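# Move build plate from box onto 3-D printer bed

## Task

Take the build plate resting on the cardboard box and set it on the 3-D printer's bed with its coated side upward, its side edges and back edge lined up with the bed's edges, and the printer still upright. Everything else next to and behind the printer must stay close to where it was and keep its orientation. The result only counts if it holds without the robot supporting it. At the end, open the grippers and move the arms away.

## Robot and tools

Robot: two arms, left_arm and right_arm, each with six revolute joints and a parallel gripper. Their bases may be tilted relative to the table. If they sit on mounting plates joined by a metal frame standing on the floor behind them, the plates and frame are fixed obstacles; a "too close" warning counts a plate and its side of the frame as part of that arm.

Frame: one shared scene frame in metres. Origin on the table top midway between the arms, +z up, +x out across the table, left_arm on the +y side. The arm names do not match left/right in the images. Printed hand positions can drift from reality, more so at long reach.

Gripper: fingers point along the gripper's +z axis and close along its y axis. end_effector_position is the point between the finger pads, roughly 1 cm short of the fingertips.

execute_actions takes "actions", a list holding zero or one item, plus optional "pictures" (true/false; images come by default). An empty list sends nothing and just reports the state. A wait item is {"steps": N} with N up to 300 control steps; it counts from the previous result. A move item is {"rows": [...], "steps": N} with N from 1 to 15 (default 15); each step lasts 1/30 s. Each row covers one step; if there are fewer rows than steps, the final row is held. A refused call does nothing.

Each row is one flat list of 14 numbers covering both arms, always all 14 even if one arm is idle: left_arm waist, shoulder, elbow, wrist pitch, wrist yaw, wrist roll, opening; then the same seven for right_arm. The six joint values are absolute target angles in radians, in the same form as the Joint positions line (not offsets). Ranges per arm: waist -2.880 to 2.880, shoulder 0.000 to 3.142, elbow 0.000 to 3.019, wrist pitch -1.693 to 1.571, wrist yaw -1.571 to 1.571, wrist roll -2.094 to 2.094. A target more than 0.019 rad outside a range, and beyond the joint's current angle, gets the call refused. True ends may differ by up to 0.019 rad; a target past the true end is clipped there and a "joint sent to its limit" note may appear (possibly referring to an earlier move still running). Missing that note does not prove more travel exists. Opening is an absolute value from -1 (closed) to +1 (fully open).

Motion limits: each step, a joint's commanded target is kept within a lead of its measured angle: waist 0.264, shoulder 0.32, elbow 0.276, wrist pitch 0.33, wrist yaw 0.186, wrist roll 0.522 rad. If the targets would move a gripper more than 70 mm from where it is, all that arm's targets are scaled back. Far moves therefore take several calls. Between calls the arms keep heading to the last row sent, until everything nearly stops or a step is HELD; after that only a new action resumes travel. Fingers still in motion continue.

Result lines: the state line gives, per arm, end_effector_position (m) and end_effector_quat_wxyz. Joint positions and Joint velocities list, per arm, the six joints (rad, rad/s) then the finger-pad gap (m, m/s; 0.094 m fully open). grip_measured is the measured opening on the command scale. HELD marks steps where your row was partly or wholly not sent. "joint command not followed" means a clearance check altered or blocked joint targets on some steps; the rest of the row still applied. MOTOR HOT appears from 85 °C; at 100 °C an OVER-TEMPERATURE FAULT drops that arm until it cools. Holding loads, even while idle, heats motors.

Gripping: away from the ends of the scale, fingers go to the point where grip_measured equals your command. Each gripper may read off by about 1 mm, constantly. To hold something, command roughly 0.03 below grip_measured for a firm grip, less for a light one. Pad force tops out around 50 to 62 N (lower on some), weaker on parts under about 2 mm thick; first contact can spike.

zoom_image: "camera" (cam_left_wrist or cam_right_wrist) and "region" [x0, y0, x1, y1] in pixels of that camera's latest 616x616 image, origin top-left, at most 504x504. Returns a closer look; moves nothing.

show_instructions: no arguments; shows the reference image(s) (here a printer card page) without moving anything.

finished_scene: "scene" is the integer number of the current scene. It ends the scene permanently and reports whether the goal was met; the goal must then hold by itself. Replying without any tool call also ends things.

Cameras: fisheye wrist cameras cam_left_wrist and cam_right_wrist, with calibration (K, D, T_world_to_cam) given beforehand; poses follow the arm's joint readings and carry small errors (about 0.5 degrees, 2.5 mm).

Avoid: dropping or knocking anything off the table (immediate failure), tipping the printer, disturbing the nearby objects, collisions or hard pressing between arms, slips, slams and heavy pushes. Brief outside tugs on a held part or pushes on loose items may occur. Finish by releasing the plate and withdrawing both grippers.

Each tool is called after "Call:" in YAML: its name, and indented under it one key for each argument.

Reference images:

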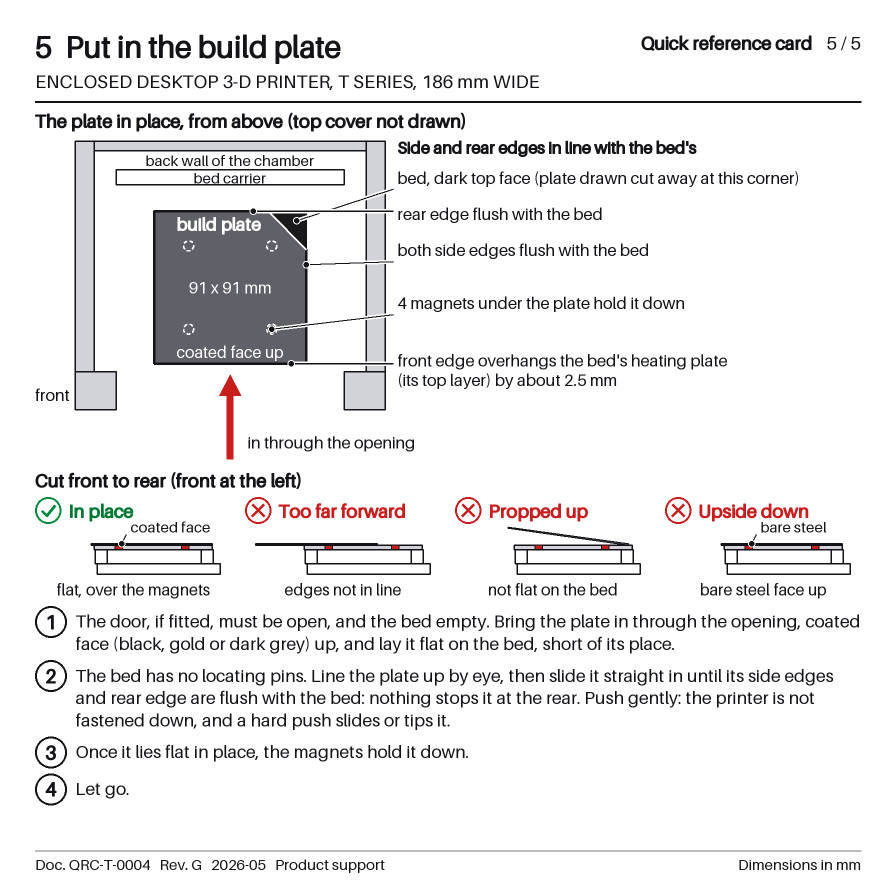

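## Session

Call:
execute_actions:
  actions: []

Scene clock: 0.00 s of 4350.00 s.
left_arm: end_effector_position=(+0.4407, +0.4521, +0.2465) grip_measured=+1.000 end_effector_quat_wxyz=(+0.366, -0.073, +0.928, +0.021) | right_arm: end_effector_position=(+0.4141, -0.4021, +0.2538) grip_measured=+1.000 end_effector_quat_wxyz=(+0.378, +0.029, +0.925, -0.004)
Joint positions: left_arm=[0.061 1.959 0.546 0.627 0.041 0.08  0.094] | right_arm=[-0.077  1.947  0.545  0.644 -0.036 -0.072  0.094]
Joint velocities: left_arm=[-0.005 -0.015 -0.002  0.002 -0.022 -0.007  0.   ] | right_arm=[-0.024 -0.015 -0.002 -0.017  0.051 -0.051  0.   ]

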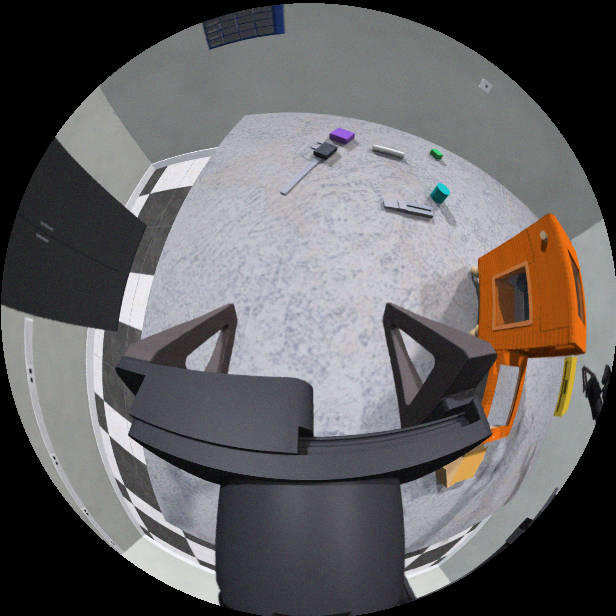

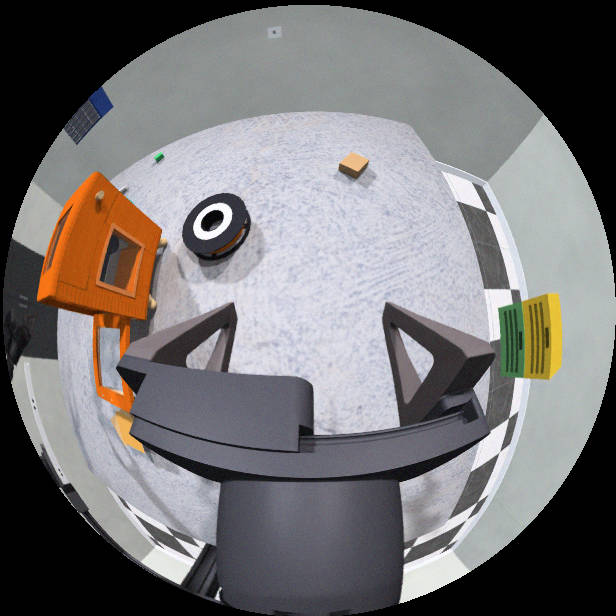

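Call:
execute_actions:
  actions:
    - {"rows":[[-0.14,1.959,0.546,0.627,0.041,0.08,1,0.123,1.947,0.545,0.644,-0.036,-0.072,1]],"steps":15}
  pictures: false

Call:
execute_actions:
  actions:
    - {"steps":15}

Scene clock: 24.73 s of 4350.00 s.
left_arm: end_effector_position=(+0.4520, +0.3547, +0.2508) grip_measured=+1.000 end_effector_quat_wxyz=(+0.370, +0.025, +0.928, -0.022) | right_arm: end_effector_position=(+0.4157, -0.3055, +0.2579) grip_measured=+1.000 end_effector_quat_wxyz=(+0.381, -0.066, +0.921, +0.039)
Joint positions: left_arm=[-0.151  1.959  0.546  0.627  0.043  0.08   0.094] | right_arm=[ 0.129  1.947  0.545  0.644 -0.039 -0.072  0.094]
Joint velocities: left_arm=[ 0.024 -0.015  0.002  0.002 -0.037 -0.051  0.   ] | right_arm=[-0.044  0.005 -0.012 -0.007  0.066  0.066  0.   ]
Steps of this call (steps 1 to 90: nothing new was sent; then 21.23 s passed at rest; steps 91 to 105: all 15 steps of this action). Readings (joint positions):
91: left_arm=[0.050 1.959 0.546 0.627 0.037 0.080] | right_arm=[-0.065 1.947 0.545 0.644 -0.030 -0.072]
92: left_arm=[0.026 1.959 0.546 0.627 0.035 0.080] | right_arm=[-0.039 1.947 0.545 0.644 -0.028 -0.072]
94: left_arm=[-0.057 1.959 0.546 0.627 0.036 0.080] | right_arm=[0.046 1.947 0.545 0.644 -0.031 -0.072]
98: left_arm=[-0.168 1.959 0.546 0.627 0.043 0.080] | right_arm=[0.154 1.947 0.545 0.644 -0.040 -0.072]
105: the state above

Scene clock: 25.23 s of 4350.00 s.
left_arm: end_effector_position=(+0.4520, +0.3550, +0.2508) grip_measured=+1.000 end_effector_quat_wxyz=(+0.370, +0.024, +0.928, -0.022) | right_arm: end_effector_position=(+0.4158, -0.3060, +0.2579) grip_measured=+1.000 end_effector_quat_wxyz=(+0.381, -0.065, +0.921, +0.039)
Joint positions: left_arm=[-0.15   1.959  0.546  0.627  0.043  0.08   0.094] | right_arm=[ 0.128  1.947  0.545  0.644 -0.039 -0.072  0.094]
Joint velocities: left_arm=[ 0.005 -0.005 -0.002  0.012  0.007  0.022  0.   ] | right_arm=[-0.024  0.005  0.017 -0.007  0.051 -0.066  0.   ]
Steps of this call (steps 1 to 15: the robot went on to your last target). Readings (joint positions):
1: left_arm=[-0.150 1.959 0.546 0.627 0.043 0.080] | right_arm=[0.128 1.947 0.545 0.644 -0.039 -0.072]
2: left_arm=[-0.150 1.959 0.546 0.627 0.043 0.080] | right_arm=[0.128 1.947 0.545 0.644 -0.039 -0.072]
4: left_arm=[-0.150 1.959 0.546 0.627 0.043 0.080] | right_arm=[0.128 1.947 0.545 0.644 -0.039 -0.072]
8: left_arm=[-0.150 1.959 0.546 0.627 0.043 0.080] | right_arm=[0.128 1.947 0.545 0.644 -0.039 -0.072]
15: the state above
All arms were judged still, so your last target was given up. Only a new action makes them travel on or press farther. Fingers that are still opening or closing keep moving.
camera_calibration (this result's frames):
cam_left_wrist: T_world_to_cam=[[-0.0683931, -0.997642, 0.00578174, 0.379141], [-0.989745, 0.0671209, -0.126098, 0.459098], [0.125412, -0.0143467, -0.992001, 0.324132], [0, 0, 0, 1]] pos_world=[0.43967, 0.352082, 0.377238]
cam_right_wrist: T_world_to_cam=[[0.156394, -0.987408, -0.0238176, -0.362844], [-0.976545, -0.15097, -0.153519, 0.403823], [0.14799, 0.0472683, -0.987859, 0.331583], [0, 0, 0, 1]] pos_world=[0.402026, -0.312983, 0.380909]

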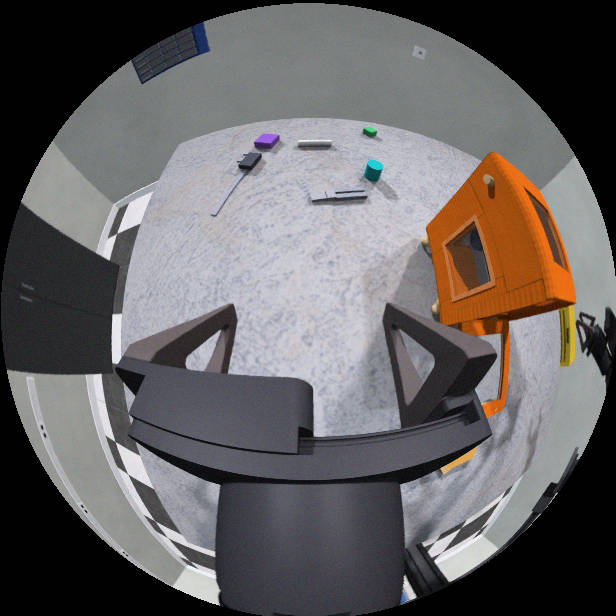

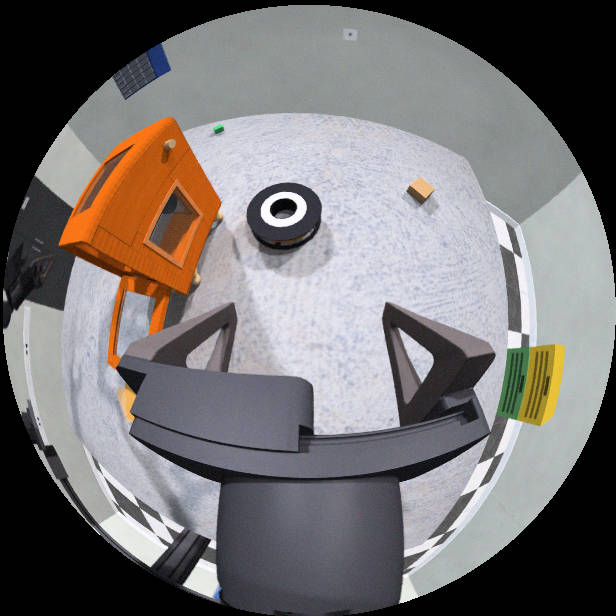

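Call:
execute_actions:
  actions:
    - {"rows":[[-0.15,1.93,0.546,0.627,0.043,0.08,1,0.128,1.947,0.575,0.644,-0.039,-0.072,1],[-0.15,1.90,0.546,0.627,0.043,0.08,1,0.128,1.947,0.605,0.644,-0.039,-0.072,1],[-0.15,1.87,0.546,0.627,0.043,0.08,1,0.128,1.947,0.635,0.644,-0.039,-0.072,1],[-0.15,1.84,0.546,0.627,0.043,0.08,1,0.128,1.947,0.665,0.644,-0.039,-0.072,1],[-0.15,1.81,0.546,0.627,0.043,0.08,1,0.128,1.947,0.695,0.644,-0.039,-0.072,1],[-0.15,1.78,0.546,0.627,0.043,0.08,1,0.128,1.947,0.725,0.644,-0.039,-0.072,1],[-0.15,1.76,0.546,0.627,0.043,0.08,1,0.128,1.947,0.745,0.644,-0.039,-0.072,1]],"steps":15}
  pictures: false

Call:
execute_actions:
  actions:
    - {"rows":[[-0.15,1.76,0.546,0.66,0.043,0.08,1,0.128,1.947,0.745,0.644,-0.01,-0.072,1],[-0.15,1.76,0.546,0.70,0.043,0.08,1,0.128,1.947,0.745,0.644,0.02,-0.072,1],[-0.15,1.76,0.546,0.74,0.043,0.08,1,0.128,1.947,0.745,0.644,0.06,-0.072,1],[-0.15,1.76,0.546,0.78,0.043,0.08,1,0.128,1.947,0.745,0.644,0.10,-0.072,1],[-0.15,1.76,0.546,0.82,0.043,0.08,1,0.128,1.947,0.745,0.644,0.14,-0.072,1],[-0.15,1.76,0.546,0.85,0.043,0.08,1,0.128,1.947,0.745,0.644,0.18,-0.072,1]],"steps":15}
  pictures: false

Scene clock: 44.77 s of 4350.00 s.
left_arm: end_effector_position=(+0.4907, +0.3607, +0.3502) grip_measured=+1.000 end_effector_quat_wxyz=(+0.468, +0.023, +0.883, -0.015) | right_arm: end_effector_position=(+0.5216, -0.3009, +0.3135) grip_measured=+1.000 end_effector_quat_wxyz=(+0.470, -0.062, +0.879, +0.037)
Joint positions: left_arm=[-0.15   1.735  0.54   0.626  0.043  0.08   0.094] | right_arm=[ 0.128  1.947  0.747  0.64  -0.039 -0.072  0.094]
Joint velocities: left_arm=[-0.005  0.142  0.027 -0.007 -0.007 -0.022  0.   ] | right_arm=[ 0.005  0.015 -0.051 -0.012  0.007  0.022  0.   ]
Steps of this call (steps 1 to 90: nothing new was sent; then 16.03 s passed at rest; steps 91 to 105: all 15 steps of this action). Readings (joint positions):
91: left_arm=[-0.150 1.958 0.546 0.627 0.043 0.080] | right_arm=[0.128 1.947 0.545 0.644 -0.039 -0.072]
92: left_arm=[-0.150 1.953 0.546 0.627 0.043 0.080] | right_arm=[0.128 1.947 0.547 0.644 -0.039 -0.072]
94: left_arm=[-0.150 1.925 0.542 0.627 0.043 0.080] | right_arm=[0.128 1.947 0.567 0.642 -0.039 -0.072]
98: left_arm=[-0.150 1.804 0.539 0.626 0.043 0.080] | right_arm=[0.128 1.947 0.674 0.640 -0.039 -0.072]
105: the state above

Scene clock: 45.27 s of 4350.00 s.
left_arm: end_effector_position=(+0.5124, +0.3629, +0.3838) grip_measured=+1.000 end_effector_quat_wxyz=(+0.547, +0.021, +0.837, -0.008) | right_arm: end_effector_position=(+0.5215, -0.3379, +0.3128) grip_measured=+1.000 end_effector_quat_wxyz=(+0.467, -0.011, +0.882, -0.058)
Joint positions: left_arm=[-0.15   1.757  0.539  0.833  0.043  0.08   0.094] | right_arm=[ 0.128  1.947  0.746  0.64   0.177 -0.072  0.094]
Joint velocities: left_arm=[-0.005  0.005  0.007  0.012 -0.051  0.022  0.   ] | right_arm=[ 0.015 -0.005  0.007 -0.007  0.037  0.037  0.   ]
Steps of this call (steps 1 to 15: all 15 steps of this action). Readings (joint positions):
1: left_arm=[-0.150 1.740 0.540 0.629 0.043 0.080] | right_arm=[0.128 1.947 0.746 0.640 -0.027 -0.072]
2: left_arm=[-0.150 1.745 0.539 0.642 0.043 0.080] | right_arm=[0.128 1.947 0.746 0.640 -0.004 -0.072]
4: left_arm=[-0.150 1.755 0.539 0.694 0.043 0.080] | right_arm=[0.128 1.947 0.746 0.640 0.066 -0.072]
8: left_arm=[-0.150 1.757 0.539 0.813 0.043 0.080] | right_arm=[0.128 1.947 0.746 0.640 0.173 -0.072]
15: the state above

Call:
execute_actions:
  actions:
    - {"rows":[[-0.18,1.72,0.51,0.80,0.04,0.07,1,0.14,1.90,0.70,0.62,0.16,-0.07,1],[-0.22,1.68,0.48,0.77,0.04,0.07,1,0.16,1.85,0.66,0.61,0.15,-0.06,1],[-0.27,1.64,0.45,0.74,0.03,0.06,1,0.19,1.80,0.61,0.59,0.14,-0.06,1],[-0.33,1.60,0.42,0.71,0.03,0.06,1,0.22,1.75,0.57,0.57,0.13,-0.05,1],[-0.40,1.56,0.39,0.68,0.03,0.05,1,0.25,1.70,0.52,0.56,0.12,-0.05,1],[-0.47,1.52,0.36,0.65,0.02,0.05,1,0.28,1.65,0.48,0.54,0.10,-0.04,1],[-0.54,1.48,0.33,0.62,0.02,0.04,1,0.31,1.60,0.43,0.52,0.09,-0.04,1],[-0.61,1.44,0.30,0.59,0.02,0.04,1,0.34,1.55,0.39,0.51,0.08,-0.03,1],[-0.68,1.40,0.27,0.56,0.01,0.03,1,0.37,1.50,0.35,0.49,0.07,-0.03,1],[-0.75,1.36,0.24,0.53,0.01,0.03,1,0.40,1.45,0.30,0.47,0.06,-0.02,1],[-0.82,1.32,0.21,0.50,0.01,0.02,1,0.43,1.40,0.26,0.46,0.04,-0.02,1],[-0.89,1.29,0.18,0.47,0,0.02,1,0.46,1.35,0.22,0.44,0.03,-0.01,1],[-0.96,1.26,0.15,0.44,0,0.01,1,0.49,1.30,0.18,0.43,0.02,-0.01,1],[-1.03,1.23,0.12,0.42,0,0,1,0.52,1.25,0.14,0.41,0.01,0,1],[-1.08,1.20,0.10,0.40,0,0,1,0.55,1.20,0.10,0.40,0,0,1]],"steps":15}
  pictures: false

Call:
execute_actions:
  actions:
    - {"steps":25}

Scene clock: 133.77 s of 4350.00 s.
left_arm: end_effector_position=(+0.2796, +0.1301, +0.4001) grip_measured=+1.000 end_effector_quat_wxyz=(+0.443, +0.298, +0.828, -0.171) | right_arm: end_effector_position=(+0.2648, -0.2030, +0.3752) grip_measured=+1.000 end_effector_quat_wxyz=(+0.418, -0.202, +0.879, +0.110)
Joint positions: left_arm=[-0.843  1.297  0.204  0.505  0.01   0.049  0.094] | right_arm=[ 0.506  1.281  0.177  0.439  0.009 -0.031  0.094]
Joint velocities: left_arm=[-1.988 -1.06  -0.818 -0.774 -0.037 -0.139  0.   ] | right_arm=[ 0.767 -1.49  -1.121 -0.398 -0.198  0.139  0.   ]
Steps of this call (steps 1 to 15: the robot went on to your last target; steps 16 to 90: nothing new was sent; then 85.00 s passed at rest; steps 91 to 105: all 15 steps of this action). Readings (joint positions):
91: left_arm=[-0.151 1.755 0.536 0.829 0.043 0.080] | right_arm=[0.128 1.946 0.742 0.639 0.170 -0.072]
92: left_arm=[-0.156 1.745 0.528 0.815 0.041 0.080] | right_arm=[0.130 1.937 0.729 0.634 0.161 -0.072]
94: left_arm=[-0.196 1.698 0.486 0.770 0.029 0.077] | right_arm=[0.146 1.888 0.664 0.609 0.144 -0.069]
98: left_arm=[-0.390 1.563 0.385 0.686 0.025 0.072] | right_arm=[0.255 1.698 0.479 0.547 0.097 -0.060]
105: the state above

Scene clock: 134.60 s of 4350.00 s.
left_arm: end_effector_position=(+0.1760, +0.1153, +0.3716) grip_measured=+1.000 end_effector_quat_wxyz=(+0.374, +0.397, +0.812, -0.209) | right_arm: end_effector_position=(+0.2190, -0.2076, +0.3623) grip_measured=+1.000 end_effector_quat_wxyz=(+0.395, -0.218, +0.884, +0.123)
Joint positions: left_arm=[-1.094  1.194  0.083  0.404  0.004  0.014  0.094] | right_arm=[ 0.551  1.189  0.081  0.4    0.    -0.012  0.094]
Joint velocities: left_arm=[-0.015  0.005 -0.007  0.012 -0.037  0.066  0.   ] | right_arm=[-0.005 -0.024  0.007  0.002  0.037 -0.037  0.   ]
Steps of this call (steps 1 to 25: the robot went on to your last target). Readings (joint positions):
1: left_arm=[-0.913 1.262 0.174 0.479 0.007 0.044] | right_arm=[0.530 1.236 0.140 0.426 0.003 -0.028]
2: left_arm=[-0.982 1.232 0.147 0.455 0.007 0.039] | right_arm=[0.545 1.205 0.111 0.417 0.001 -0.025]
4: left_arm=[-1.078 1.194 0.103 0.423 0.007 0.032] | right_arm=[0.551 1.186 0.083 0.405 0.000 -0.021]
8: left_arm=[-1.094 1.193 0.083 0.404 0.004 0.022] | right_arm=[0.551 1.189 0.081 0.400 0.000 -0.016]
25: the state above
camera_calibration (this result's frames):
cam_left_wrist: T_world_to_cam=[[-0.804387, -0.593542, 0.0258752, 0.19588], [-0.580293, 0.775603, -0.248395, 0.108971], [0.127364, -0.214821, -0.968313, 0.489132], [0, 0, 0, 1]] pos_world=[0.158501, 0.13682, 0.495632]
cam_right_wrist: T_world_to_cam=[[0.4881, -0.871583, -0.0458352, -0.273028], [-0.856114, -0.467898, -0.219409, 0.174207], [0.169787, 0.146334, -0.974556, 0.470177], [0, 0, 0, 1]] pos_world=[0.202576, -0.225259, 0.483922]

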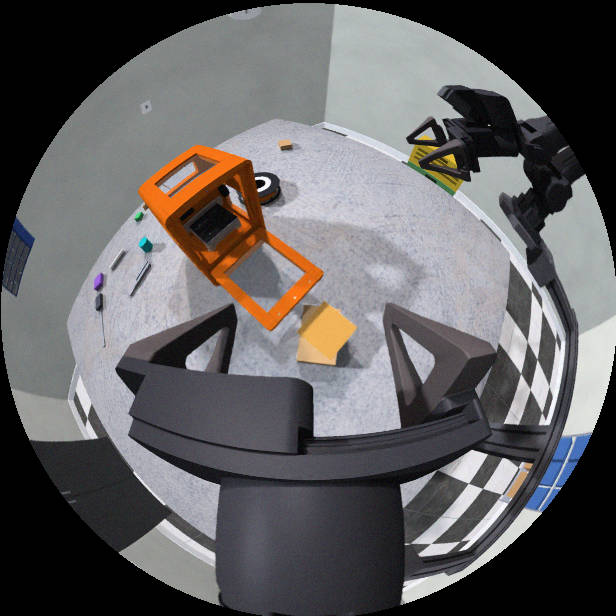

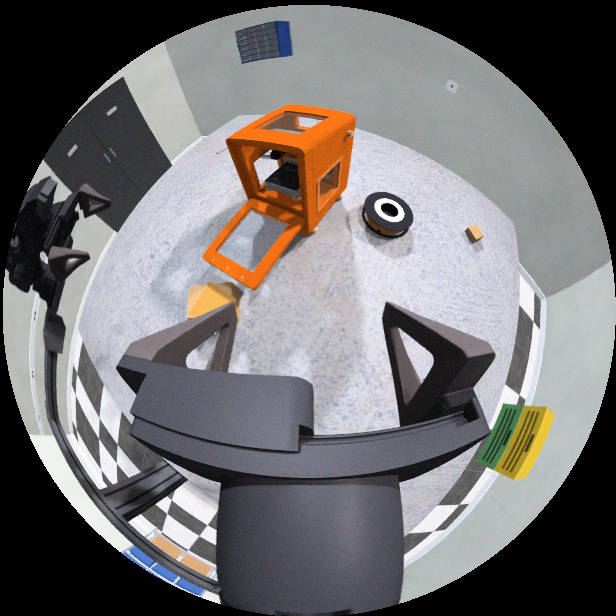

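Call:
zoom_image:
  camera: "cam_left_wrist"
  region: [130, 130, 380, 380]

Call:
zoom_image:
  camera: "cam_right_wrist"
  region: [160, 90, 400, 330]

Region (130, 130, 380, 380) of cam_left_wrist's 616x616 image, scaled by 2.016, with more detail than that image has.

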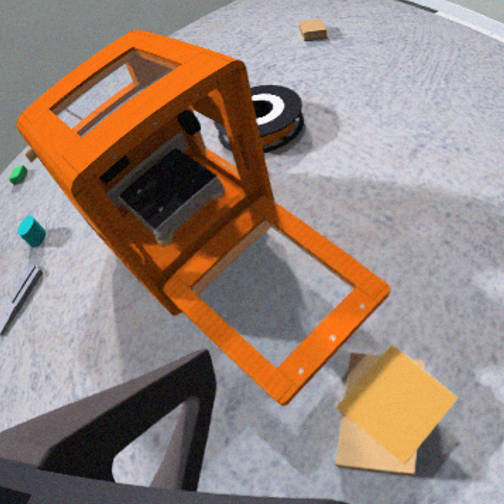

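Region (160, 90, 400, 330) of cam_right_wrist's 616x616 image, scaled by 2.100, with more detail than that image has.

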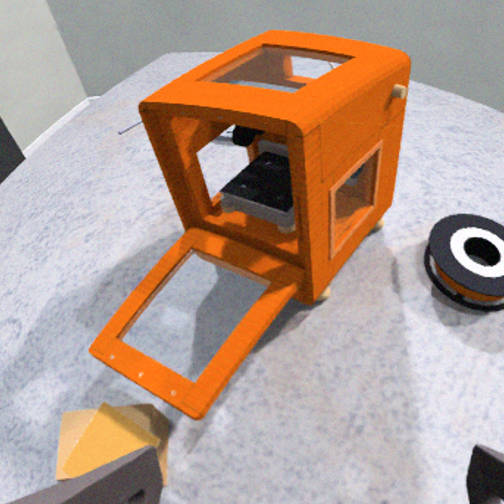

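Call:
execute_actions:
  actions:
    - {"rows":[[-1.07,1.2,0.09,0.4,0.02,0,1,0.58,1.22,0.10,0.39,0.03,0,1],[-1.03,1.2,0.09,0.4,0.05,0,1,0.61,1.26,0.13,0.38,0.06,0,1],[-0.98,1.2,0.09,0.4,0.08,0,1,0.65,1.30,0.16,0.36,0.10,0,1],[-0.93,1.2,0.09,0.4,0.12,0,1,0.69,1.35,0.19,0.35,0.13,0,1],[-0.88,1.2,0.09,0.4,0.16,0,1,0.73,1.40,0.22,0.33,0.17,0,1],[-0.83,1.2,0.09,0.4,0.20,0,1,0.77,1.45,0.25,0.31,0.21,0,1],[-0.78,1.2,0.09,0.4,0.24,0,1,0.81,1.50,0.28,0.30,0.25,0,1],[-0.73,1.2,0.09,0.4,0.28,0,1,0.85,1.55,0.31,0.28,0.29,0,1],[-0.68,1.2,0.09,0.4,0.32,0,1,0.89,1.60,0.35,0.26,0.33,0,1],[-0.63,1.2,0.09,0.4,0.36,0,1,0.93,1.65,0.39,0.25,0.37,0,1],[-0.58,1.2,0.09,0.4,0.40,0,1,0.97,1.70,0.43,0.23,0.41,0,1],[-0.54,1.2,0.09,0.4,0.43,0,1,1.01,1.75,0.47,0.21,0.45,0,1],[-0.50,1.2,0.09,0.4,0.46,0,1,1.05,1.80,0.51,0.20,0.49,0,1],[-0.47,1.2,0.09,0.4,0.48,0,1,1.09,1.85,0.55,0.18,0.53,0,1],[-0.45,1.2,0.09,0.4,0.5,0,1,1.13,1.90,0.59,0.16,0.57,0,1]],"steps":15}
  pictures: false

Call:
execute_actions:
  actions:
    - {"rows":[[-0.45,1.2,0.09,0.4,0.5,0,1,1.17,1.95,0.63,0.14,0.61,0,0.9],[-0.45,1.2,0.09,0.4,0.5,0,1,1.21,2.00,0.67,0.13,0.65,0,0.8],[-0.45,1.2,0.09,0.4,0.5,0,1,1.25,2.05,0.71,0.11,0.69,0,0.7],[-0.45,1.2,0.09,0.4,0.5,0,1,1.29,2.10,0.75,0.09,0.73,0,0.6],[-0.45,1.2,0.09,0.4,0.5,0,1,1.33,2.15,0.79,0.08,0.77,0,0.5],[-0.45,1.2,0.09,0.4,0.5,0,1,1.37,2.20,0.83,0.06,0.81,0,0.4],[-0.45,1.2,0.09,0.4,0.5,0,1,1.41,2.25,0.87,0.04,0.85,0,0.3],[-0.45,1.2,0.09,0.4,0.5,0,1,1.45,2.30,0.90,0.03,0.89,0,0.2],[-0.45,1.2,0.09,0.4,0.5,0,1,1.49,2.35,0.93,0.01,0.93,0,0.1],[-0.45,1.2,0.09,0.4,0.5,0,1,1.53,2.40,0.96,-0.01,0.97,0,0.0],[-0.45,1.2,0.09,0.4,0.5,0,1,1.57,2.45,0.99,-0.03,1.01,0,-0.1],[-0.45,1.2,0.09,0.4,0.5,0,1,1.60,2.50,1.02,-0.04,1.04,0,-0.2],[-0.45,1.2,0.09,0.4,0.5,0,1,1.63,2.54,1.04,-0.06,1.06,0,-0.3],[-0.45,1.2,0.09,0.4,0.5,0,1,1.65,2.57,1.055,-0.07,1.075,0,-0.4],[-0.45,1.2,0.09,0.4,0.5,0,1,1.657,2.59,1.065,-0.075,1.08,0,-0.4]],"steps":15}
  pictures: false

Call:
execute_actions:
  actions:
    - {"steps":25}

Scene clock: 255.10 s of 4350.00 s.
left_arm: end_effector_position=(+0.2412, +0.1901, +0.3786) grip_measured=+1.000 end_effector_quat_wxyz=(+0.362, +0.232, +0.852, -0.298) | right_arm: end_effector_position=(+0.2333, -0.0772, +0.2803) grip_measured=+1.000 end_effector_quat_wxyz=(+0.316, -0.390, +0.860, -0.095)
Joint positions: left_arm=[-0.499  1.194  0.083  0.404  0.477  0.013  0.094] | right_arm=[ 1.046  1.804  0.506  0.204  0.536 -0.011  0.094]
Joint velocities: left_arm=[ 0.923 -0.005 -0.002 -0.012  0.579 -0.007  0.   ] | right_arm=[ 1.128  1.382  1.282 -0.486  0.916  0.037  0.   ]
Steps of this call (steps 1 to 15: the robot went on to your last target; steps 16 to 90: nothing new was sent; then 117.00 s passed at rest; steps 91 to 105: all 15 steps of this action). Readings (joint positions):
91: left_arm=[-1.092 1.194 0.083 0.404 0.010 0.014] | right_arm=[0.554 1.191 0.081 0.399 0.014 -0.012]
92: left_arm=[-1.085 1.194 0.083 0.404 0.030 0.014] | right_arm=[0.563 1.198 0.082 0.397 0.039 -0.012]
94: left_arm=[-1.032 1.194 0.083 0.404 0.092 0.014] | right_arm=[0.609 1.245 0.099 0.379 0.105 -0.011]
98: left_arm=[-0.826 1.194 0.083 0.404 0.244 0.014] | right_arm=[0.770 1.447 0.208 0.315 0.256 -0.011]
105: the state above

Scene clock: 255.60 s of 4350.00 s.
left_arm: end_effector_position=(+0.2468, +0.1994, +0.3790) grip_measured=+1.000 end_effector_quat_wxyz=(+0.366, +0.215, +0.855, -0.298) | right_arm: end_effector_position=(+0.0926, +0.0797, +0.1314) grip_measured=-0.388 end_effector_quat_wxyz=(-0.380, +0.601, -0.628, +0.316)
Joint positions: left_arm=[-0.452  1.194  0.083  0.404  0.496  0.013  0.094] | right_arm=[ 1.636  2.523  1.054 -0.039  1.065 -0.011  0.029]
Joint velocities: left_arm=[-0.005 -0.015  0.012  0.002  0.066 -0.022  0.   ] | right_arm=[ 0.894  1.148  0.437 -0.335  0.183 -0.022 -0.022]
Steps of this call (steps 1 to 15: all 15 steps of this action). Readings (joint positions):
1: left_arm=[-0.473 1.194 0.083 0.404 0.487 0.013] | right_arm=[1.085 1.852 0.550 0.186 0.576 -0.011]
2: left_arm=[-0.458 1.194 0.083 0.404 0.491 0.013] | right_arm=[1.124 1.899 0.594 0.170 0.616 -0.011]
4: left_arm=[-0.452 1.194 0.083 0.404 0.494 0.013] | right_arm=[1.204 1.996 0.678 0.137 0.696 -0.011]
8: left_arm=[-0.452 1.194 0.083 0.404 0.496 0.013] | right_arm=[1.365 2.194 0.841 0.071 0.855 -0.011]
15: the state above

Scene clock: 256.43 s of 4350.00 s.
left_arm: end_effector_position=(+0.2468, +0.1994, +0.3790) grip_measured=+1.000 end_effector_quat_wxyz=(+0.366, +0.215, +0.855, -0.298) | right_arm: end_effector_position=(+0.0841, +0.0444, +0.0967) grip_measured=-0.399 end_effector_quat_wxyz=(-0.351, +0.629, -0.596, +0.354)
Joint positions: left_arm=[-0.452  1.194  0.083  0.404  0.496  0.013  0.094] | right_arm=[ 1.658  2.616  1.057 -0.073  1.077 -0.011  0.028]
Joint velocities: left_arm=[-0.005 -0.005  0.007  0.012  0.095 -0.051  0.   ] | right_arm=[ 0.005 -0.015  0.002 -0.017 -0.095 -0.037 -0.001]
Steps of this call (steps 1 to 25: the robot went on to your last target). Readings (joint positions):
1: left_arm=[-0.452 1.194 0.083 0.404 0.496 0.013] | right_arm=[1.663 2.558 1.065 -0.049 1.068 -0.011]
2: left_arm=[-0.452 1.194 0.083 0.404 0.496 0.013] | right_arm=[1.682 2.583 1.068 -0.055 1.069 -0.011]
4: left_arm=[-0.452 1.194 0.083 0.404 0.496 0.013] | right_arm=[1.696 2.612 1.061 -0.066 1.070 -0.011]
8: left_arm=[-0.452 1.194 0.083 0.404 0.496 0.013] | right_arm=[1.674 2.616 1.056 -0.073 1.076 -0.011]
25: the state above
camera_calibration (this result's frames):
cam_left_wrist: T_world_to_cam=[[-0.593019, -0.732367, 0.334617, 0.161012], [-0.804558, 0.522516, -0.282247, 0.205327], [0.0318656, -0.436596, -0.899093, 0.54691], [0, 0, 0, 1]] pos_world=[0.243254, 0.249412, 0.495798]
cam_right_wrist: T_world_to_cam=[[0.506821, 0.0464321, 0.8608, -0.129704], [-0.475577, -0.817785, 0.324122, 0.0493782], [0.718998, -0.573648, -0.392389, 0.126759], [0, 0, 0, 1]] pos_world=[-0.00191971, 0.119118, 0.145384]

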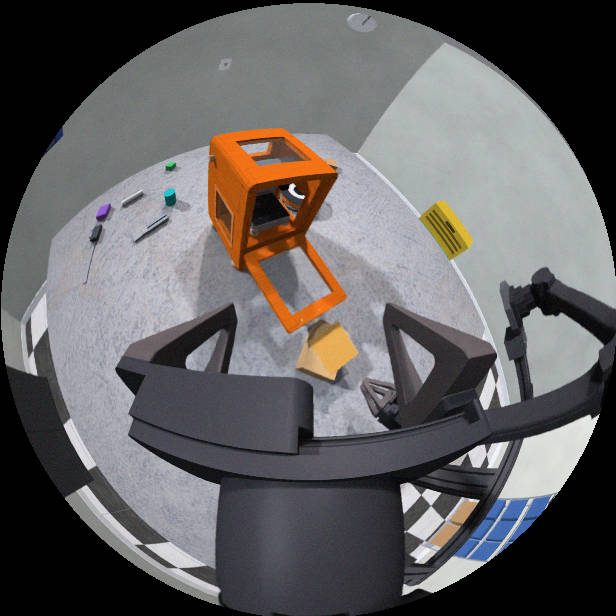

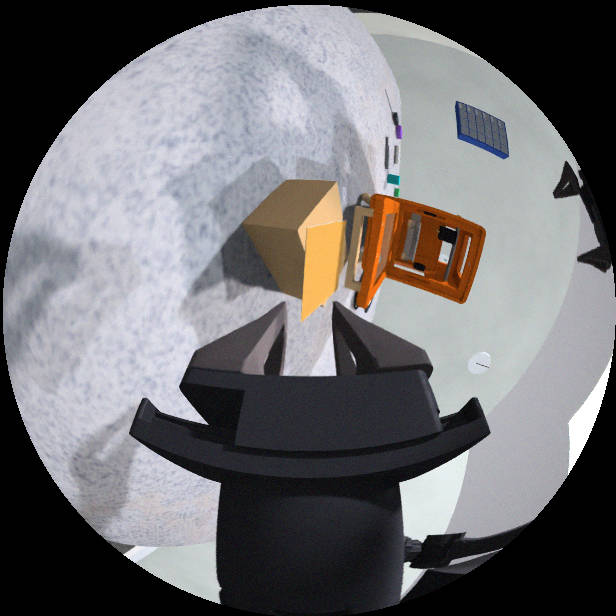

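Call:
zoom_image:
  camera: "cam_right_wrist"
  region: [220, 160, 420, 360]

Region (220, 160, 420, 360) of cam_right_wrist's 616x616 image, scaled by 2.520, with more detail than that image has.

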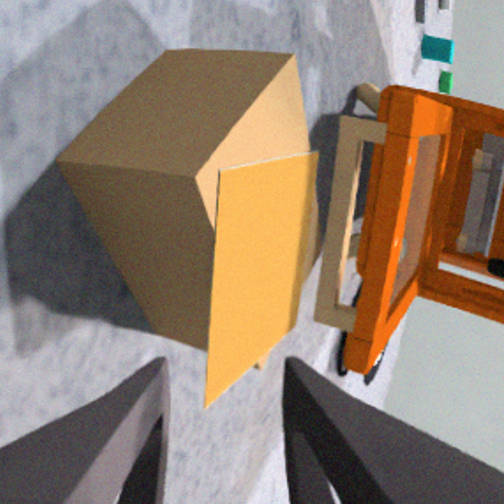

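Call:
execute_actions:
  actions:
    - {"rows":[[-0.45,1.2,0.09,0.4,0.5,0,1,1.655,2.62,1.07,-0.068,1.09,0,-0.4],[-0.45,1.2,0.09,0.4,0.5,0,1,1.652,2.63,1.078,-0.062,1.10,0,-0.4],[-0.45,1.2,0.09,0.4,0.5,0,1,1.648,2.64,1.086,-0.056,1.112,0,-0.4],[-0.45,1.2,0.09,0.4,0.5,0,1,1.644,2.652,1.094,-0.05,1.124,0,-0.4],[-0.45,1.2,0.09,0.4,0.5,0,1,1.64,2.664,1.102,-0.044,1.136,0,-0.4],[-0.45,1.2,0.09,0.4,0.5,0,1,1.636,2.676,1.11,-0.038,1.148,0,-0.4],[-0.45,1.2,0.09,0.4,0.5,0,1,1.632,2.688,1.118,-0.032,1.16,0,-0.4],[-0.45,1.2,0.09,0.4,0.5,0,1,1.628,2.70,1.126,-0.026,1.172,0,-0.4],[-0.45,1.2,0.09,0.4,0.5,0,1,1.624,2.712,1.134,-0.02,1.184,0,-0.4],[-0.45,1.2,0.09,0.4,0.5,0,1,1.62,2.724,1.142,-0.014,1.196,0,-0.4],[-0.45,1.2,0.09,0.4,0.5,0,1,1.616,2.736,1.15,-0.008,1.206,0,-0.4],[-0.45,1.2,0.09,0.4,0.5,0,1,1.612,2.746,1.156,-0.002,1.214,0,-0.4],[-0.45,1.2,0.09,0.4,0.5,0,1,1.608,2.754,1.162,0.004,1.22,0,-0.4],[-0.45,1.2,0.09,0.4,0.5,0,1,1.606,2.76,1.165,0.008,1.22,0,-0.4]],"steps":15}
  pictures: false

Call:
execute_actions:
  actions:
    - {"steps":15}

Call:
zoom_image:
  camera: "cam_right_wrist"
  region: [200, 150, 420, 370]

Scene clock: 330.73 s of 4350.00 s.
left_arm: end_effector_position=(+0.2468, +0.1994, +0.3790) grip_measured=+1.000 end_effector_quat_wxyz=(+0.366, +0.215, +0.855, -0.298) | right_arm: end_effector_position=(+0.1089, +0.0514, +0.0733) grip_measured=-0.399 end_effector_quat_wxyz=(-0.397, +0.583, -0.592, +0.389)
Joint positions: left_arm=[-0.452  1.194  0.083  0.404  0.496  0.013  0.094] | right_arm=[ 1.617  2.736  1.155 -0.007  1.214 -0.011  0.028]
Joint velocities: left_arm=[-0.005  0.005 -0.012  0.012  0.022 -0.007  0.   ] | right_arm=[-0.122  0.249  0.056  0.095 -0.051  0.007  0.001]
Steps of this call (steps 1 to 15: the robot went on to your last target; steps 16 to 90: nothing new was sent; then 70.80 s passed at rest; steps 91 to 105: all 15 steps of this action). Readings (joint positions):
91: left_arm=[-0.452 1.194 0.083 0.404 0.496 0.013] | right_arm=[1.658 2.616 1.057 -0.073 1.081 -0.011]
92: left_arm=[-0.452 1.194 0.083 0.404 0.496 0.013] | right_arm=[1.658 2.616 1.057 -0.073 1.089 -0.011]
94: left_arm=[-0.452 1.194 0.083 0.404 0.496 0.013] | right_arm=[1.658 2.619 1.063 -0.070 1.111 -0.011]
98: left_arm=[-0.452 1.194 0.083 0.404 0.496 0.013] | right_arm=[1.650 2.651 1.101 -0.047 1.159 -0.011]
105: the state above

Scene clock: 331.23 s of 4350.00 s.
left_arm: end_effector_position=(+0.2468, +0.1994, +0.3790) grip_measured=+1.000 end_effector_quat_wxyz=(+0.366, +0.215, +0.855, -0.298) | right_arm: end_effector_position=(+0.1113, +0.0437, +0.0660) grip_measured=-0.399 end_effector_quat_wxyz=(-0.392, +0.583, -0.591, +0.395)
Joint positions: left_arm=[-0.452  1.194  0.083  0.404  0.496  0.013  0.094] | right_arm=[ 1.61   2.755  1.157 -0.003  1.216 -0.011  0.028]
Joint velocities: left_arm=[-0.005 -0.015 -0.002 -0.007 -0.051 -0.022  0.   ] | right_arm=[ 0.005 -0.005 -0.017 -0.002 -0.007 -0.051 -0.001]
Steps of this call (steps 1 to 15: the robot went on to your last target). Readings (joint positions):
1: left_arm=[-0.452 1.194 0.083 0.404 0.496 0.013] | right_arm=[1.614 2.743 1.156 -0.005 1.214 -0.011]
2: left_arm=[-0.452 1.194 0.083 0.404 0.496 0.013] | right_arm=[1.611 2.749 1.156 -0.005 1.215 -0.011]
4: left_arm=[-0.452 1.194 0.083 0.404 0.496 0.013] | right_arm=[1.610 2.755 1.156 -0.005 1.215 -0.011]
8: left_arm=[-0.452 1.194 0.083 0.404 0.496 0.013] | right_arm=[1.610 2.755 1.157 -0.003 1.216 -0.011]
15: the state above
camera_calibration (this result's frames):
cam_left_wrist: T_world_to_cam=[[-0.593019, -0.732367, 0.334617, 0.161012], [-0.804558, 0.522516, -0.282247, 0.205327], [0.0318656, -0.436596, -0.899093, 0.54691], [0, 0, 0, 1]] pos_world=[0.243254, 0.249412, 0.495798]
cam_right_wrist: T_world_to_cam=[[0.385582, -0.00317581, 0.922668, -0.105441], [-0.552944, -0.801327, 0.228316, 0.0859229], [0.738634, -0.598218, -0.310733, 0.0883621], [0, 0, 0, 1]] pos_world=[0.0228995, 0.121377, 0.105126]

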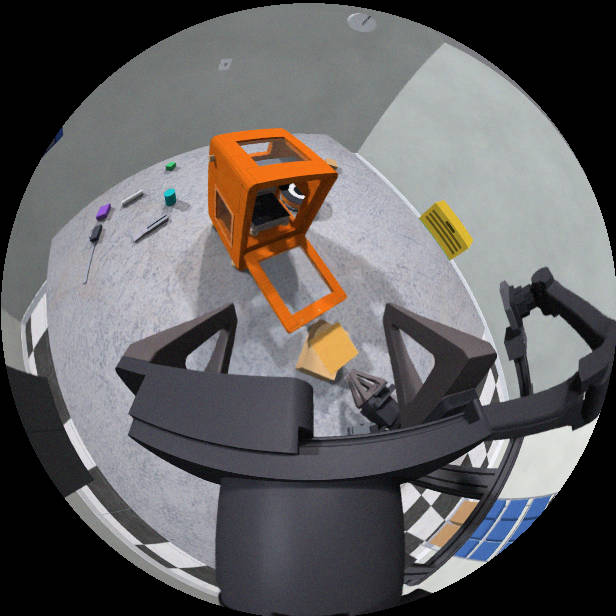

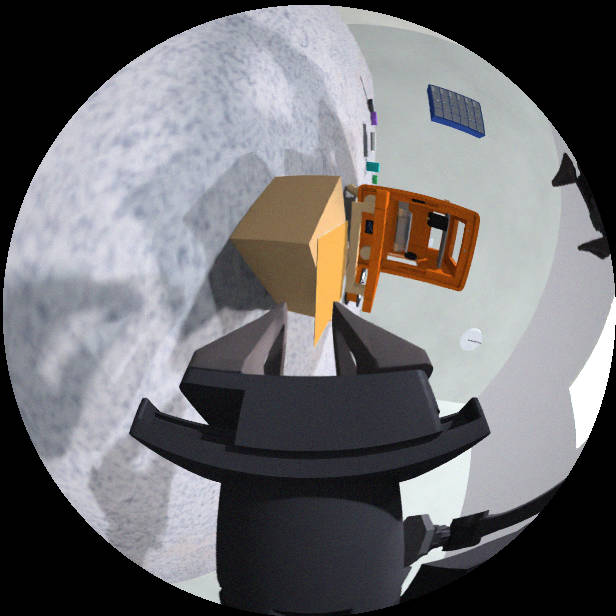

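Region (200, 150, 420, 370) of cam_right_wrist's 616x616 image, scaled by 2.291, with more detail than that image has.

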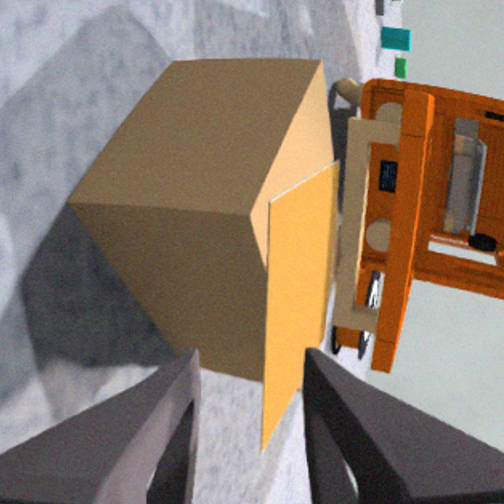

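Call:
execute_actions:
  actions:
    - {"rows":[[-0.45,1.2,0.09,0.4,0.5,0,1,1.602,2.765,1.165,0.008,1.22,0,-0.4],[-0.45,1.2,0.09,0.4,0.5,0,1,1.596,2.77,1.165,0.008,1.22,0,-0.4],[-0.45,1.2,0.09,0.4,0.5,0,1,1.589,2.775,1.165,0.012,1.22,0,-0.4],[-0.45,1.2,0.09,0.4,0.5,0,1,1.581,2.778,1.165,0.012,1.22,0,-0.4],[-0.45,1.2,0.09,0.4,0.5,0,1,1.573,2.778,1.165,0.012,1.22,0,-0.4],[-0.45,1.2,0.09,0.4,0.5,0,1,1.565,2.778,1.165,0.012,1.22,0,-0.4],[-0.45,1.2,0.09,0.4,0.5,0,1,1.557,2.778,1.165,0.012,1.22,0,-0.4],[-0.45,1.2,0.09,0.4,0.5,0,1,1.549,2.778,1.165,0.012,1.22,0,-0.4],[-0.45,1.2,0.09,0.4,0.5,0,1,1.541,2.778,1.165,0.012,1.22,0,-0.4],[-0.45,1.2,0.09,0.4,0.5,0,1,1.533,2.778,1.165,0.012,1.22,0,-0.4],[-0.45,1.2,0.09,0.4,0.5,0,1,1.525,2.778,1.165,0.012,1.22,0,-0.4],[-0.45,1.2,0.09,0.4,0.5,0,1,1.517,2.778,1.165,0.012,1.22,0,-0.4],[-0.45,1.2,0.09,0.4,0.5,0,1,1.510,2.778,1.165,0.012,1.22,0,-0.4],[-0.45,1.2,0.09,0.4,0.5,0,1,1.504,2.778,1.165,0.012,1.22,0,-0.4],[-0.45,1.2,0.09,0.4,0.5,0,1,1.50,2.778,1.165,0.012,1.22,0,-0.4]],"steps":15}
  pictures: false

Call:
execute_actions:
  actions:
    - {"steps":15}

Call:
zoom_image:
  camera: "cam_right_wrist"
  region: [200, 170, 420, 390]

Call:
zoom_image:
  camera: "cam_left_wrist"
  region: [270, 300, 410, 440]

Scene clock: 353.07 s of 4350.00 s.
left_arm: end_effector_position=(+0.2468, +0.1994, +0.3790) grip_measured=+1.000 end_effector_quat_wxyz=(+0.366, +0.215, +0.855, -0.298) | right_arm: end_effector_position=(+0.1471, +0.0252, +0.0629) grip_measured=-0.399 end_effector_quat_wxyz=(-0.371, +0.556, -0.619, +0.413)
Joint positions: left_arm=[-0.452  1.194  0.083  0.404  0.496  0.013  0.094] | right_arm=[ 1.514  2.758  1.157  0.001  1.216 -0.011  0.028]
Joint velocities: left_arm=[ 0.005 -0.005 -0.022 -0.007 -0.037  0.037  0.   ] | right_arm=[-0.239  0.005  0.012 -0.022 -0.022 -0.007 -0.001]
Steps of this call (steps 1 to 15: the robot went on to your last target; steps 16 to 90: nothing new was sent; then 18.33 s passed at rest; steps 91 to 105: all 15 steps of this action). Readings (joint positions):
91: left_arm=[-0.452 1.194 0.083 0.404 0.496 0.013] | right_arm=[1.610 2.755 1.157 -0.003 1.216 -0.011]
92: left_arm=[-0.452 1.194 0.083 0.404 0.496 0.013] | right_arm=[1.610 2.755 1.157 -0.003 1.216 -0.011]
94: left_arm=[-0.452 1.194 0.083 0.404 0.496 0.013] | right_arm=[1.607 2.755 1.157 -0.001 1.216 -0.011]
98: left_arm=[-0.452 1.194 0.083 0.404 0.496 0.013] | right_arm=[1.581 2.757 1.157 0.001 1.216 -0.011]
105: the state above

Scene clock: 353.57 s of 4350.00 s.
left_arm: end_effector_position=(+0.2468, +0.1994, +0.3790) grip_measured=+1.000 end_effector_quat_wxyz=(+0.366, +0.215, +0.855, -0.298) | right_arm: end_effector_position=(+0.1523, +0.0221, +0.0626) grip_measured=-0.399 end_effector_quat_wxyz=(-0.367, +0.551, -0.623, +0.416)
Joint positions: left_arm=[-0.452  1.194  0.083  0.404  0.496  0.013  0.094] | right_arm=[ 1.499  2.758  1.157  0.001  1.216 -0.011  0.028]
Joint velocities: left_arm=[-0.005 -0.005 -0.002 -0.022 -0.022  0.037  0.   ] | right_arm=[-0.015 -0.005 -0.007  0.002 -0.007  0.007 -0.001]
Steps of this call (steps 1 to 15: the robot went on to your last target). Readings (joint positions):
1: left_arm=[-0.452 1.194 0.083 0.404 0.496 0.013] | right_arm=[1.507 2.758 1.157 0.001 1.216 -0.011]
2: left_arm=[-0.452 1.194 0.083 0.404 0.496 0.013] | right_arm=[1.502 2.758 1.157 0.001 1.216 -0.011]
4: left_arm=[-0.452 1.194 0.083 0.404 0.496 0.013] | right_arm=[1.499 2.758 1.157 0.001 1.216 -0.011]
8: left_arm=[-0.452 1.194 0.083 0.404 0.496 0.013] | right_arm=[1.499 2.758 1.157 0.001 1.216 -0.011]
15: the state above
camera_calibration (this result's frames):
cam_left_wrist: T_world_to_cam=[[-0.593019, -0.732367, 0.334617, 0.161012], [-0.804558, 0.522516, -0.282247, 0.205327], [0.0318656, -0.436596, -0.899093, 0.54691], [0, 0, 0, 1]] pos_world=[0.243254, 0.249412, 0.495798]
cam_right_wrist: T_world_to_cam=[[0.387051, -0.0431842, 0.921047, -0.117408], [-0.637163, -0.734567, 0.233313, 0.103075], [0.666495, -0.677161, -0.31183, 0.0568506], [0, 0, 0, 1]] pos_world=[0.0732279, 0.109142, 0.101817]

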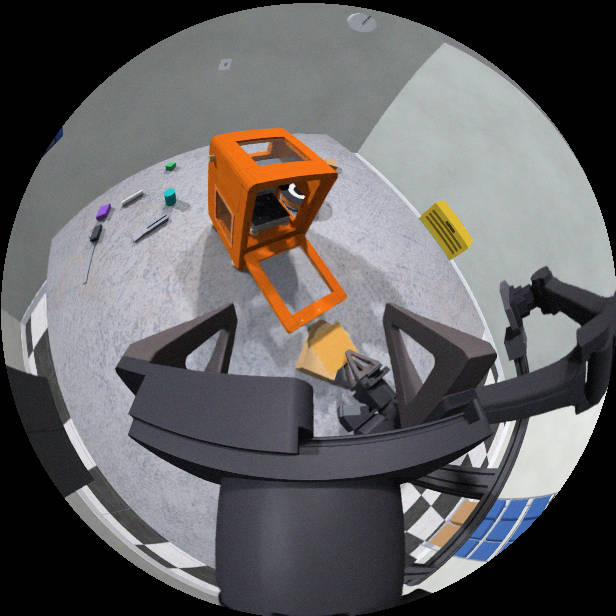

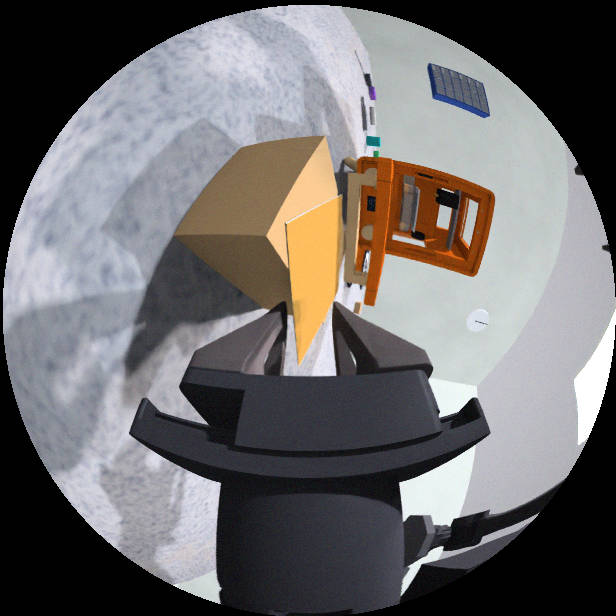

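Region (200, 170, 420, 390) of cam_right_wrist's 616x616 image, scaled by 2.291, with more detail than that image has.

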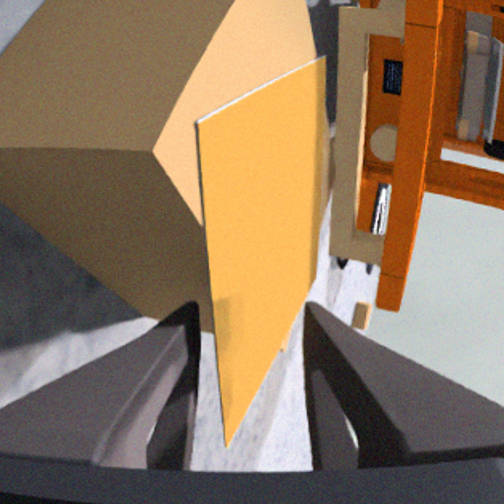

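Region (270, 300, 410, 440) of cam_left_wrist's 616x616 image, scaled by 3.600, with more detail than that image has.

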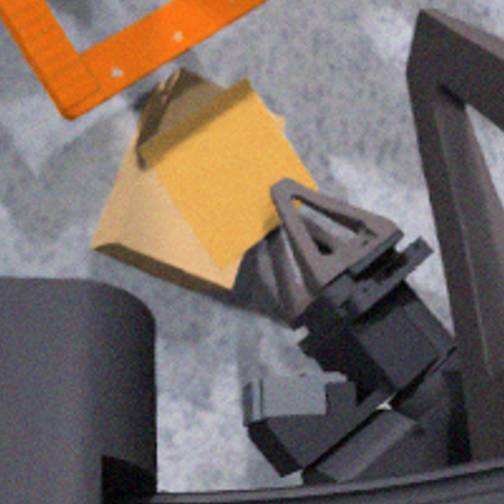

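Call:
execute_actions:
  actions:
    - {"rows":[[-0.45,1.2,0.09,0.4,0.5,0,1,1.50,2.76,1.165,0.012,1.22,0,-0.45],[-0.45,1.2,0.09,0.4,0.5,0,1,1.50,2.76,1.165,0.012,1.225,0,-0.5],[-0.45,1.2,0.09,0.4,0.5,0,1,1.50,2.76,1.165,0.012,1.23,0,-0.55],[-0.45,1.2,0.09,0.4,0.5,0,1,1.50,2.76,1.165,0.012,1.24,0,-0.6],[-0.45,1.2,0.09,0.4,0.5,0,1,1.50,2.76,1.165,0.012,1.25,0,-0.64],[-0.45,1.2,0.09,0.4,0.5,0,1,1.50,2.76,1.165,0.012,1.26,0,-0.68],[-0.45,1.2,0.09,0.4,0.5,0,1,1.50,2.76,1.165,0.012,1.27,0,-0.71],[-0.45,1.2,0.09,0.4,0.5,0,1,1.50,2.76,1.165,0.012,1.28,0,-0.74],[-0.45,1.2,0.09,0.4,0.5,0,1,1.50,2.76,1.165,0.012,1.29,0,-0.76],[-0.45,1.2,0.09,0.4,0.5,0,1,1.50,2.76,1.165,0.012,1.30,0,-0.78],[-0.45,1.2,0.09,0.4,0.5,0,1,1.50,2.76,1.165,0.012,1.31,0,-0.80],[-0.45,1.2,0.09,0.4,0.5,0,1,1.50,2.76,1.165,0.012,1.32,0,-0.82],[-0.45,1.2,0.09,0.4,0.5,0,1,1.50,2.76,1.165,0.012,1.33,0,-0.84],[-0.45,1.2,0.09,0.4,0.5,0,1,1.50,2.76,1.165,0.012,1.34,0,-0.86],[-0.45,1.2,0.09,0.4,0.5,0,1,1.50,2.76,1.165,0.012,1.345,0,-0.87]],"steps":15}
  pictures: false

Call:
execute_actions:
  actions:
    - {"steps":10}

Call:
zoom_image:
  camera: "cam_right_wrist"
  region: [200, 170, 420, 390]

Call:
zoom_image:
  camera: "cam_left_wrist"
  region: [270, 300, 410, 440]

Scene clock: 382.33 s of 4350.00 s.
left_arm: end_effector_position=(+0.2468, +0.1994, +0.3790) grip_measured=+1.000 end_effector_quat_wxyz=(+0.366, +0.215, +0.855, -0.298) | right_arm: end_effector_position=(+0.1589, +0.0211, +0.0817) grip_measured=-0.863 end_effector_quat_wxyz=(-0.399, +0.528, -0.598, +0.452)
Joint positions: left_arm=[-0.452  1.194  0.083  0.404  0.496  0.013  0.094] | right_arm=[ 1.499  2.758  1.157  0.001  1.335 -0.011  0.006]
Joint velocities: left_arm=[-0.005 -0.005  0.007 -0.012 -0.022  0.051  0.   ] | right_arm=[ 0.024  0.005 -0.012  0.002  0.081 -0.051 -0.012]
Steps of this call (steps 1 to 15: the robot went on to your last target; steps 16 to 90: nothing new was sent; then 25.27 s passed at rest; steps 91 to 105: all 15 steps of this action). Readings (joint positions):
91: left_arm=[-0.452 1.194 0.083 0.404 0.496 0.013] | right_arm=[1.499 2.758 1.157 0.001 1.216 -0.011]
92: left_arm=[-0.452 1.194 0.083 0.404 0.496 0.013] | right_arm=[1.499 2.758 1.157 0.001 1.219 -0.011]
94: left_arm=[-0.452 1.194 0.083 0.404 0.496 0.013] | right_arm=[1.499 2.758 1.157 0.001 1.229 -0.011]
98: left_arm=[-0.452 1.194 0.083 0.404 0.496 0.013] | right_arm=[1.499 2.758 1.157 0.001 1.267 -0.011]
105: the state above

Scene clock: 382.67 s of 4350.00 s.
left_arm: end_effector_position=(+0.2468, +0.1994, +0.3790) grip_measured=+1.000 end_effector_quat_wxyz=(+0.366, +0.215, +0.855, -0.298) | right_arm: end_effector_position=(+0.1591, +0.0210, +0.0826) grip_measured=-0.869 end_effector_quat_wxyz=(-0.400, +0.527, -0.596, +0.454)
Joint positions: left_arm=[-0.452  1.194  0.083  0.404  0.496  0.013  0.094] | right_arm=[ 1.499  2.758  1.157  0.001  1.34  -0.011  0.006]
Joint velocities: left_arm=[-0.015  0.005  0.002  0.012  0.051  0.051  0.   ] | right_arm=[-0.005 -0.015  0.007  0.002 -0.037  0.037 -0.   ]
Steps of this call (steps 1 to 10: the robot went on to your last target). Readings (joint positions):
1: left_arm=[-0.452 1.194 0.083 0.404 0.496 0.013] | right_arm=[1.499 2.758 1.157 0.001 1.338 -0.011]
2: left_arm=[-0.452 1.194 0.083 0.404 0.496 0.013] | right_arm=[1.499 2.758 1.157 0.001 1.339 -0.011]
4: left_arm=[-0.452 1.194 0.083 0.404 0.496 0.013] | right_arm=[1.499 2.758 1.157 0.001 1.340 -0.011]
8: left_arm=[-0.452 1.194 0.083 0.404 0.496 0.013] | right_arm=[1.499 2.758 1.157 0.001 1.340 -0.011]
10: the state above
camera_calibration (this result's frames):
cam_left_wrist: T_world_to_cam=[[-0.593019, -0.732367, 0.334617, 0.161012], [-0.804558, 0.522516, -0.282247, 0.205327], [0.0318656, -0.436596, -0.899093, 0.54691], [0, 0, 0, 1]] pos_world=[0.243254, 0.249412, 0.495798]
cam_right_wrist: T_world_to_cam=[[0.271426, -0.0288534, 0.962027, -0.123876], [-0.662459, -0.730702, 0.164991, 0.111569], [0.698194, -0.682086, -0.217446, 0.0450829], [0, 0, 0, 1]] pos_world=[0.0760565, 0.1087, 0.110567]

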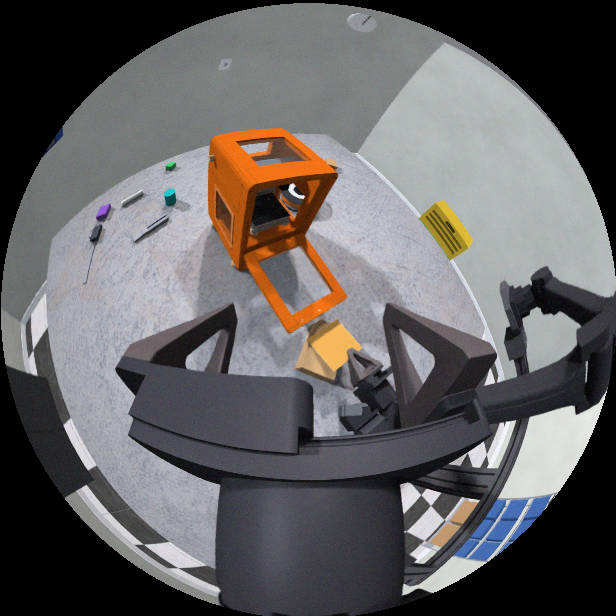

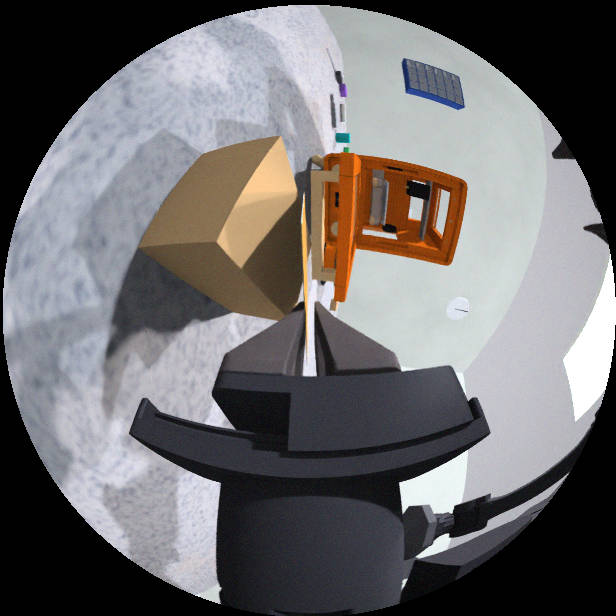

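Region (200, 170, 420, 390) of cam_right_wrist's 616x616 image, scaled by 2.291, with more detail than that image has.

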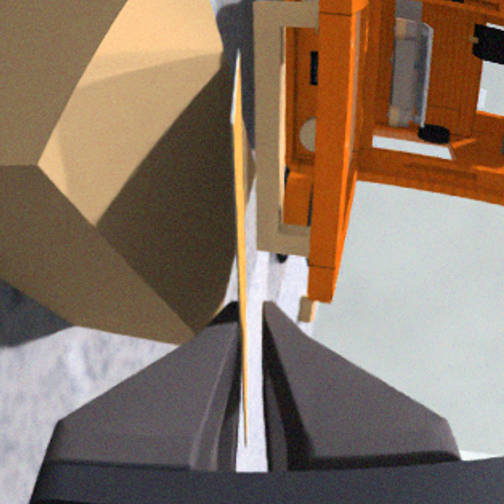

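Region (270, 300, 410, 440) of cam_left_wrist's 616x616 image, scaled by 3.600, with more detail than that image has.

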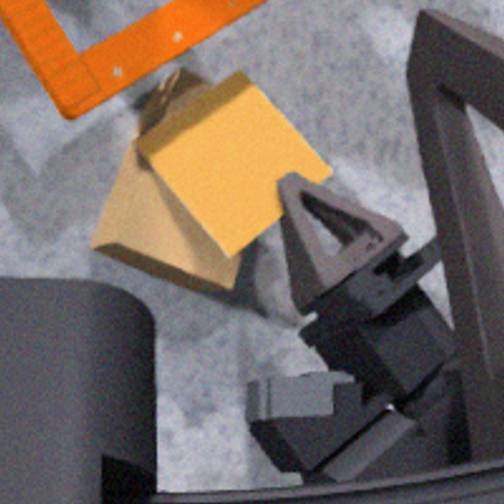

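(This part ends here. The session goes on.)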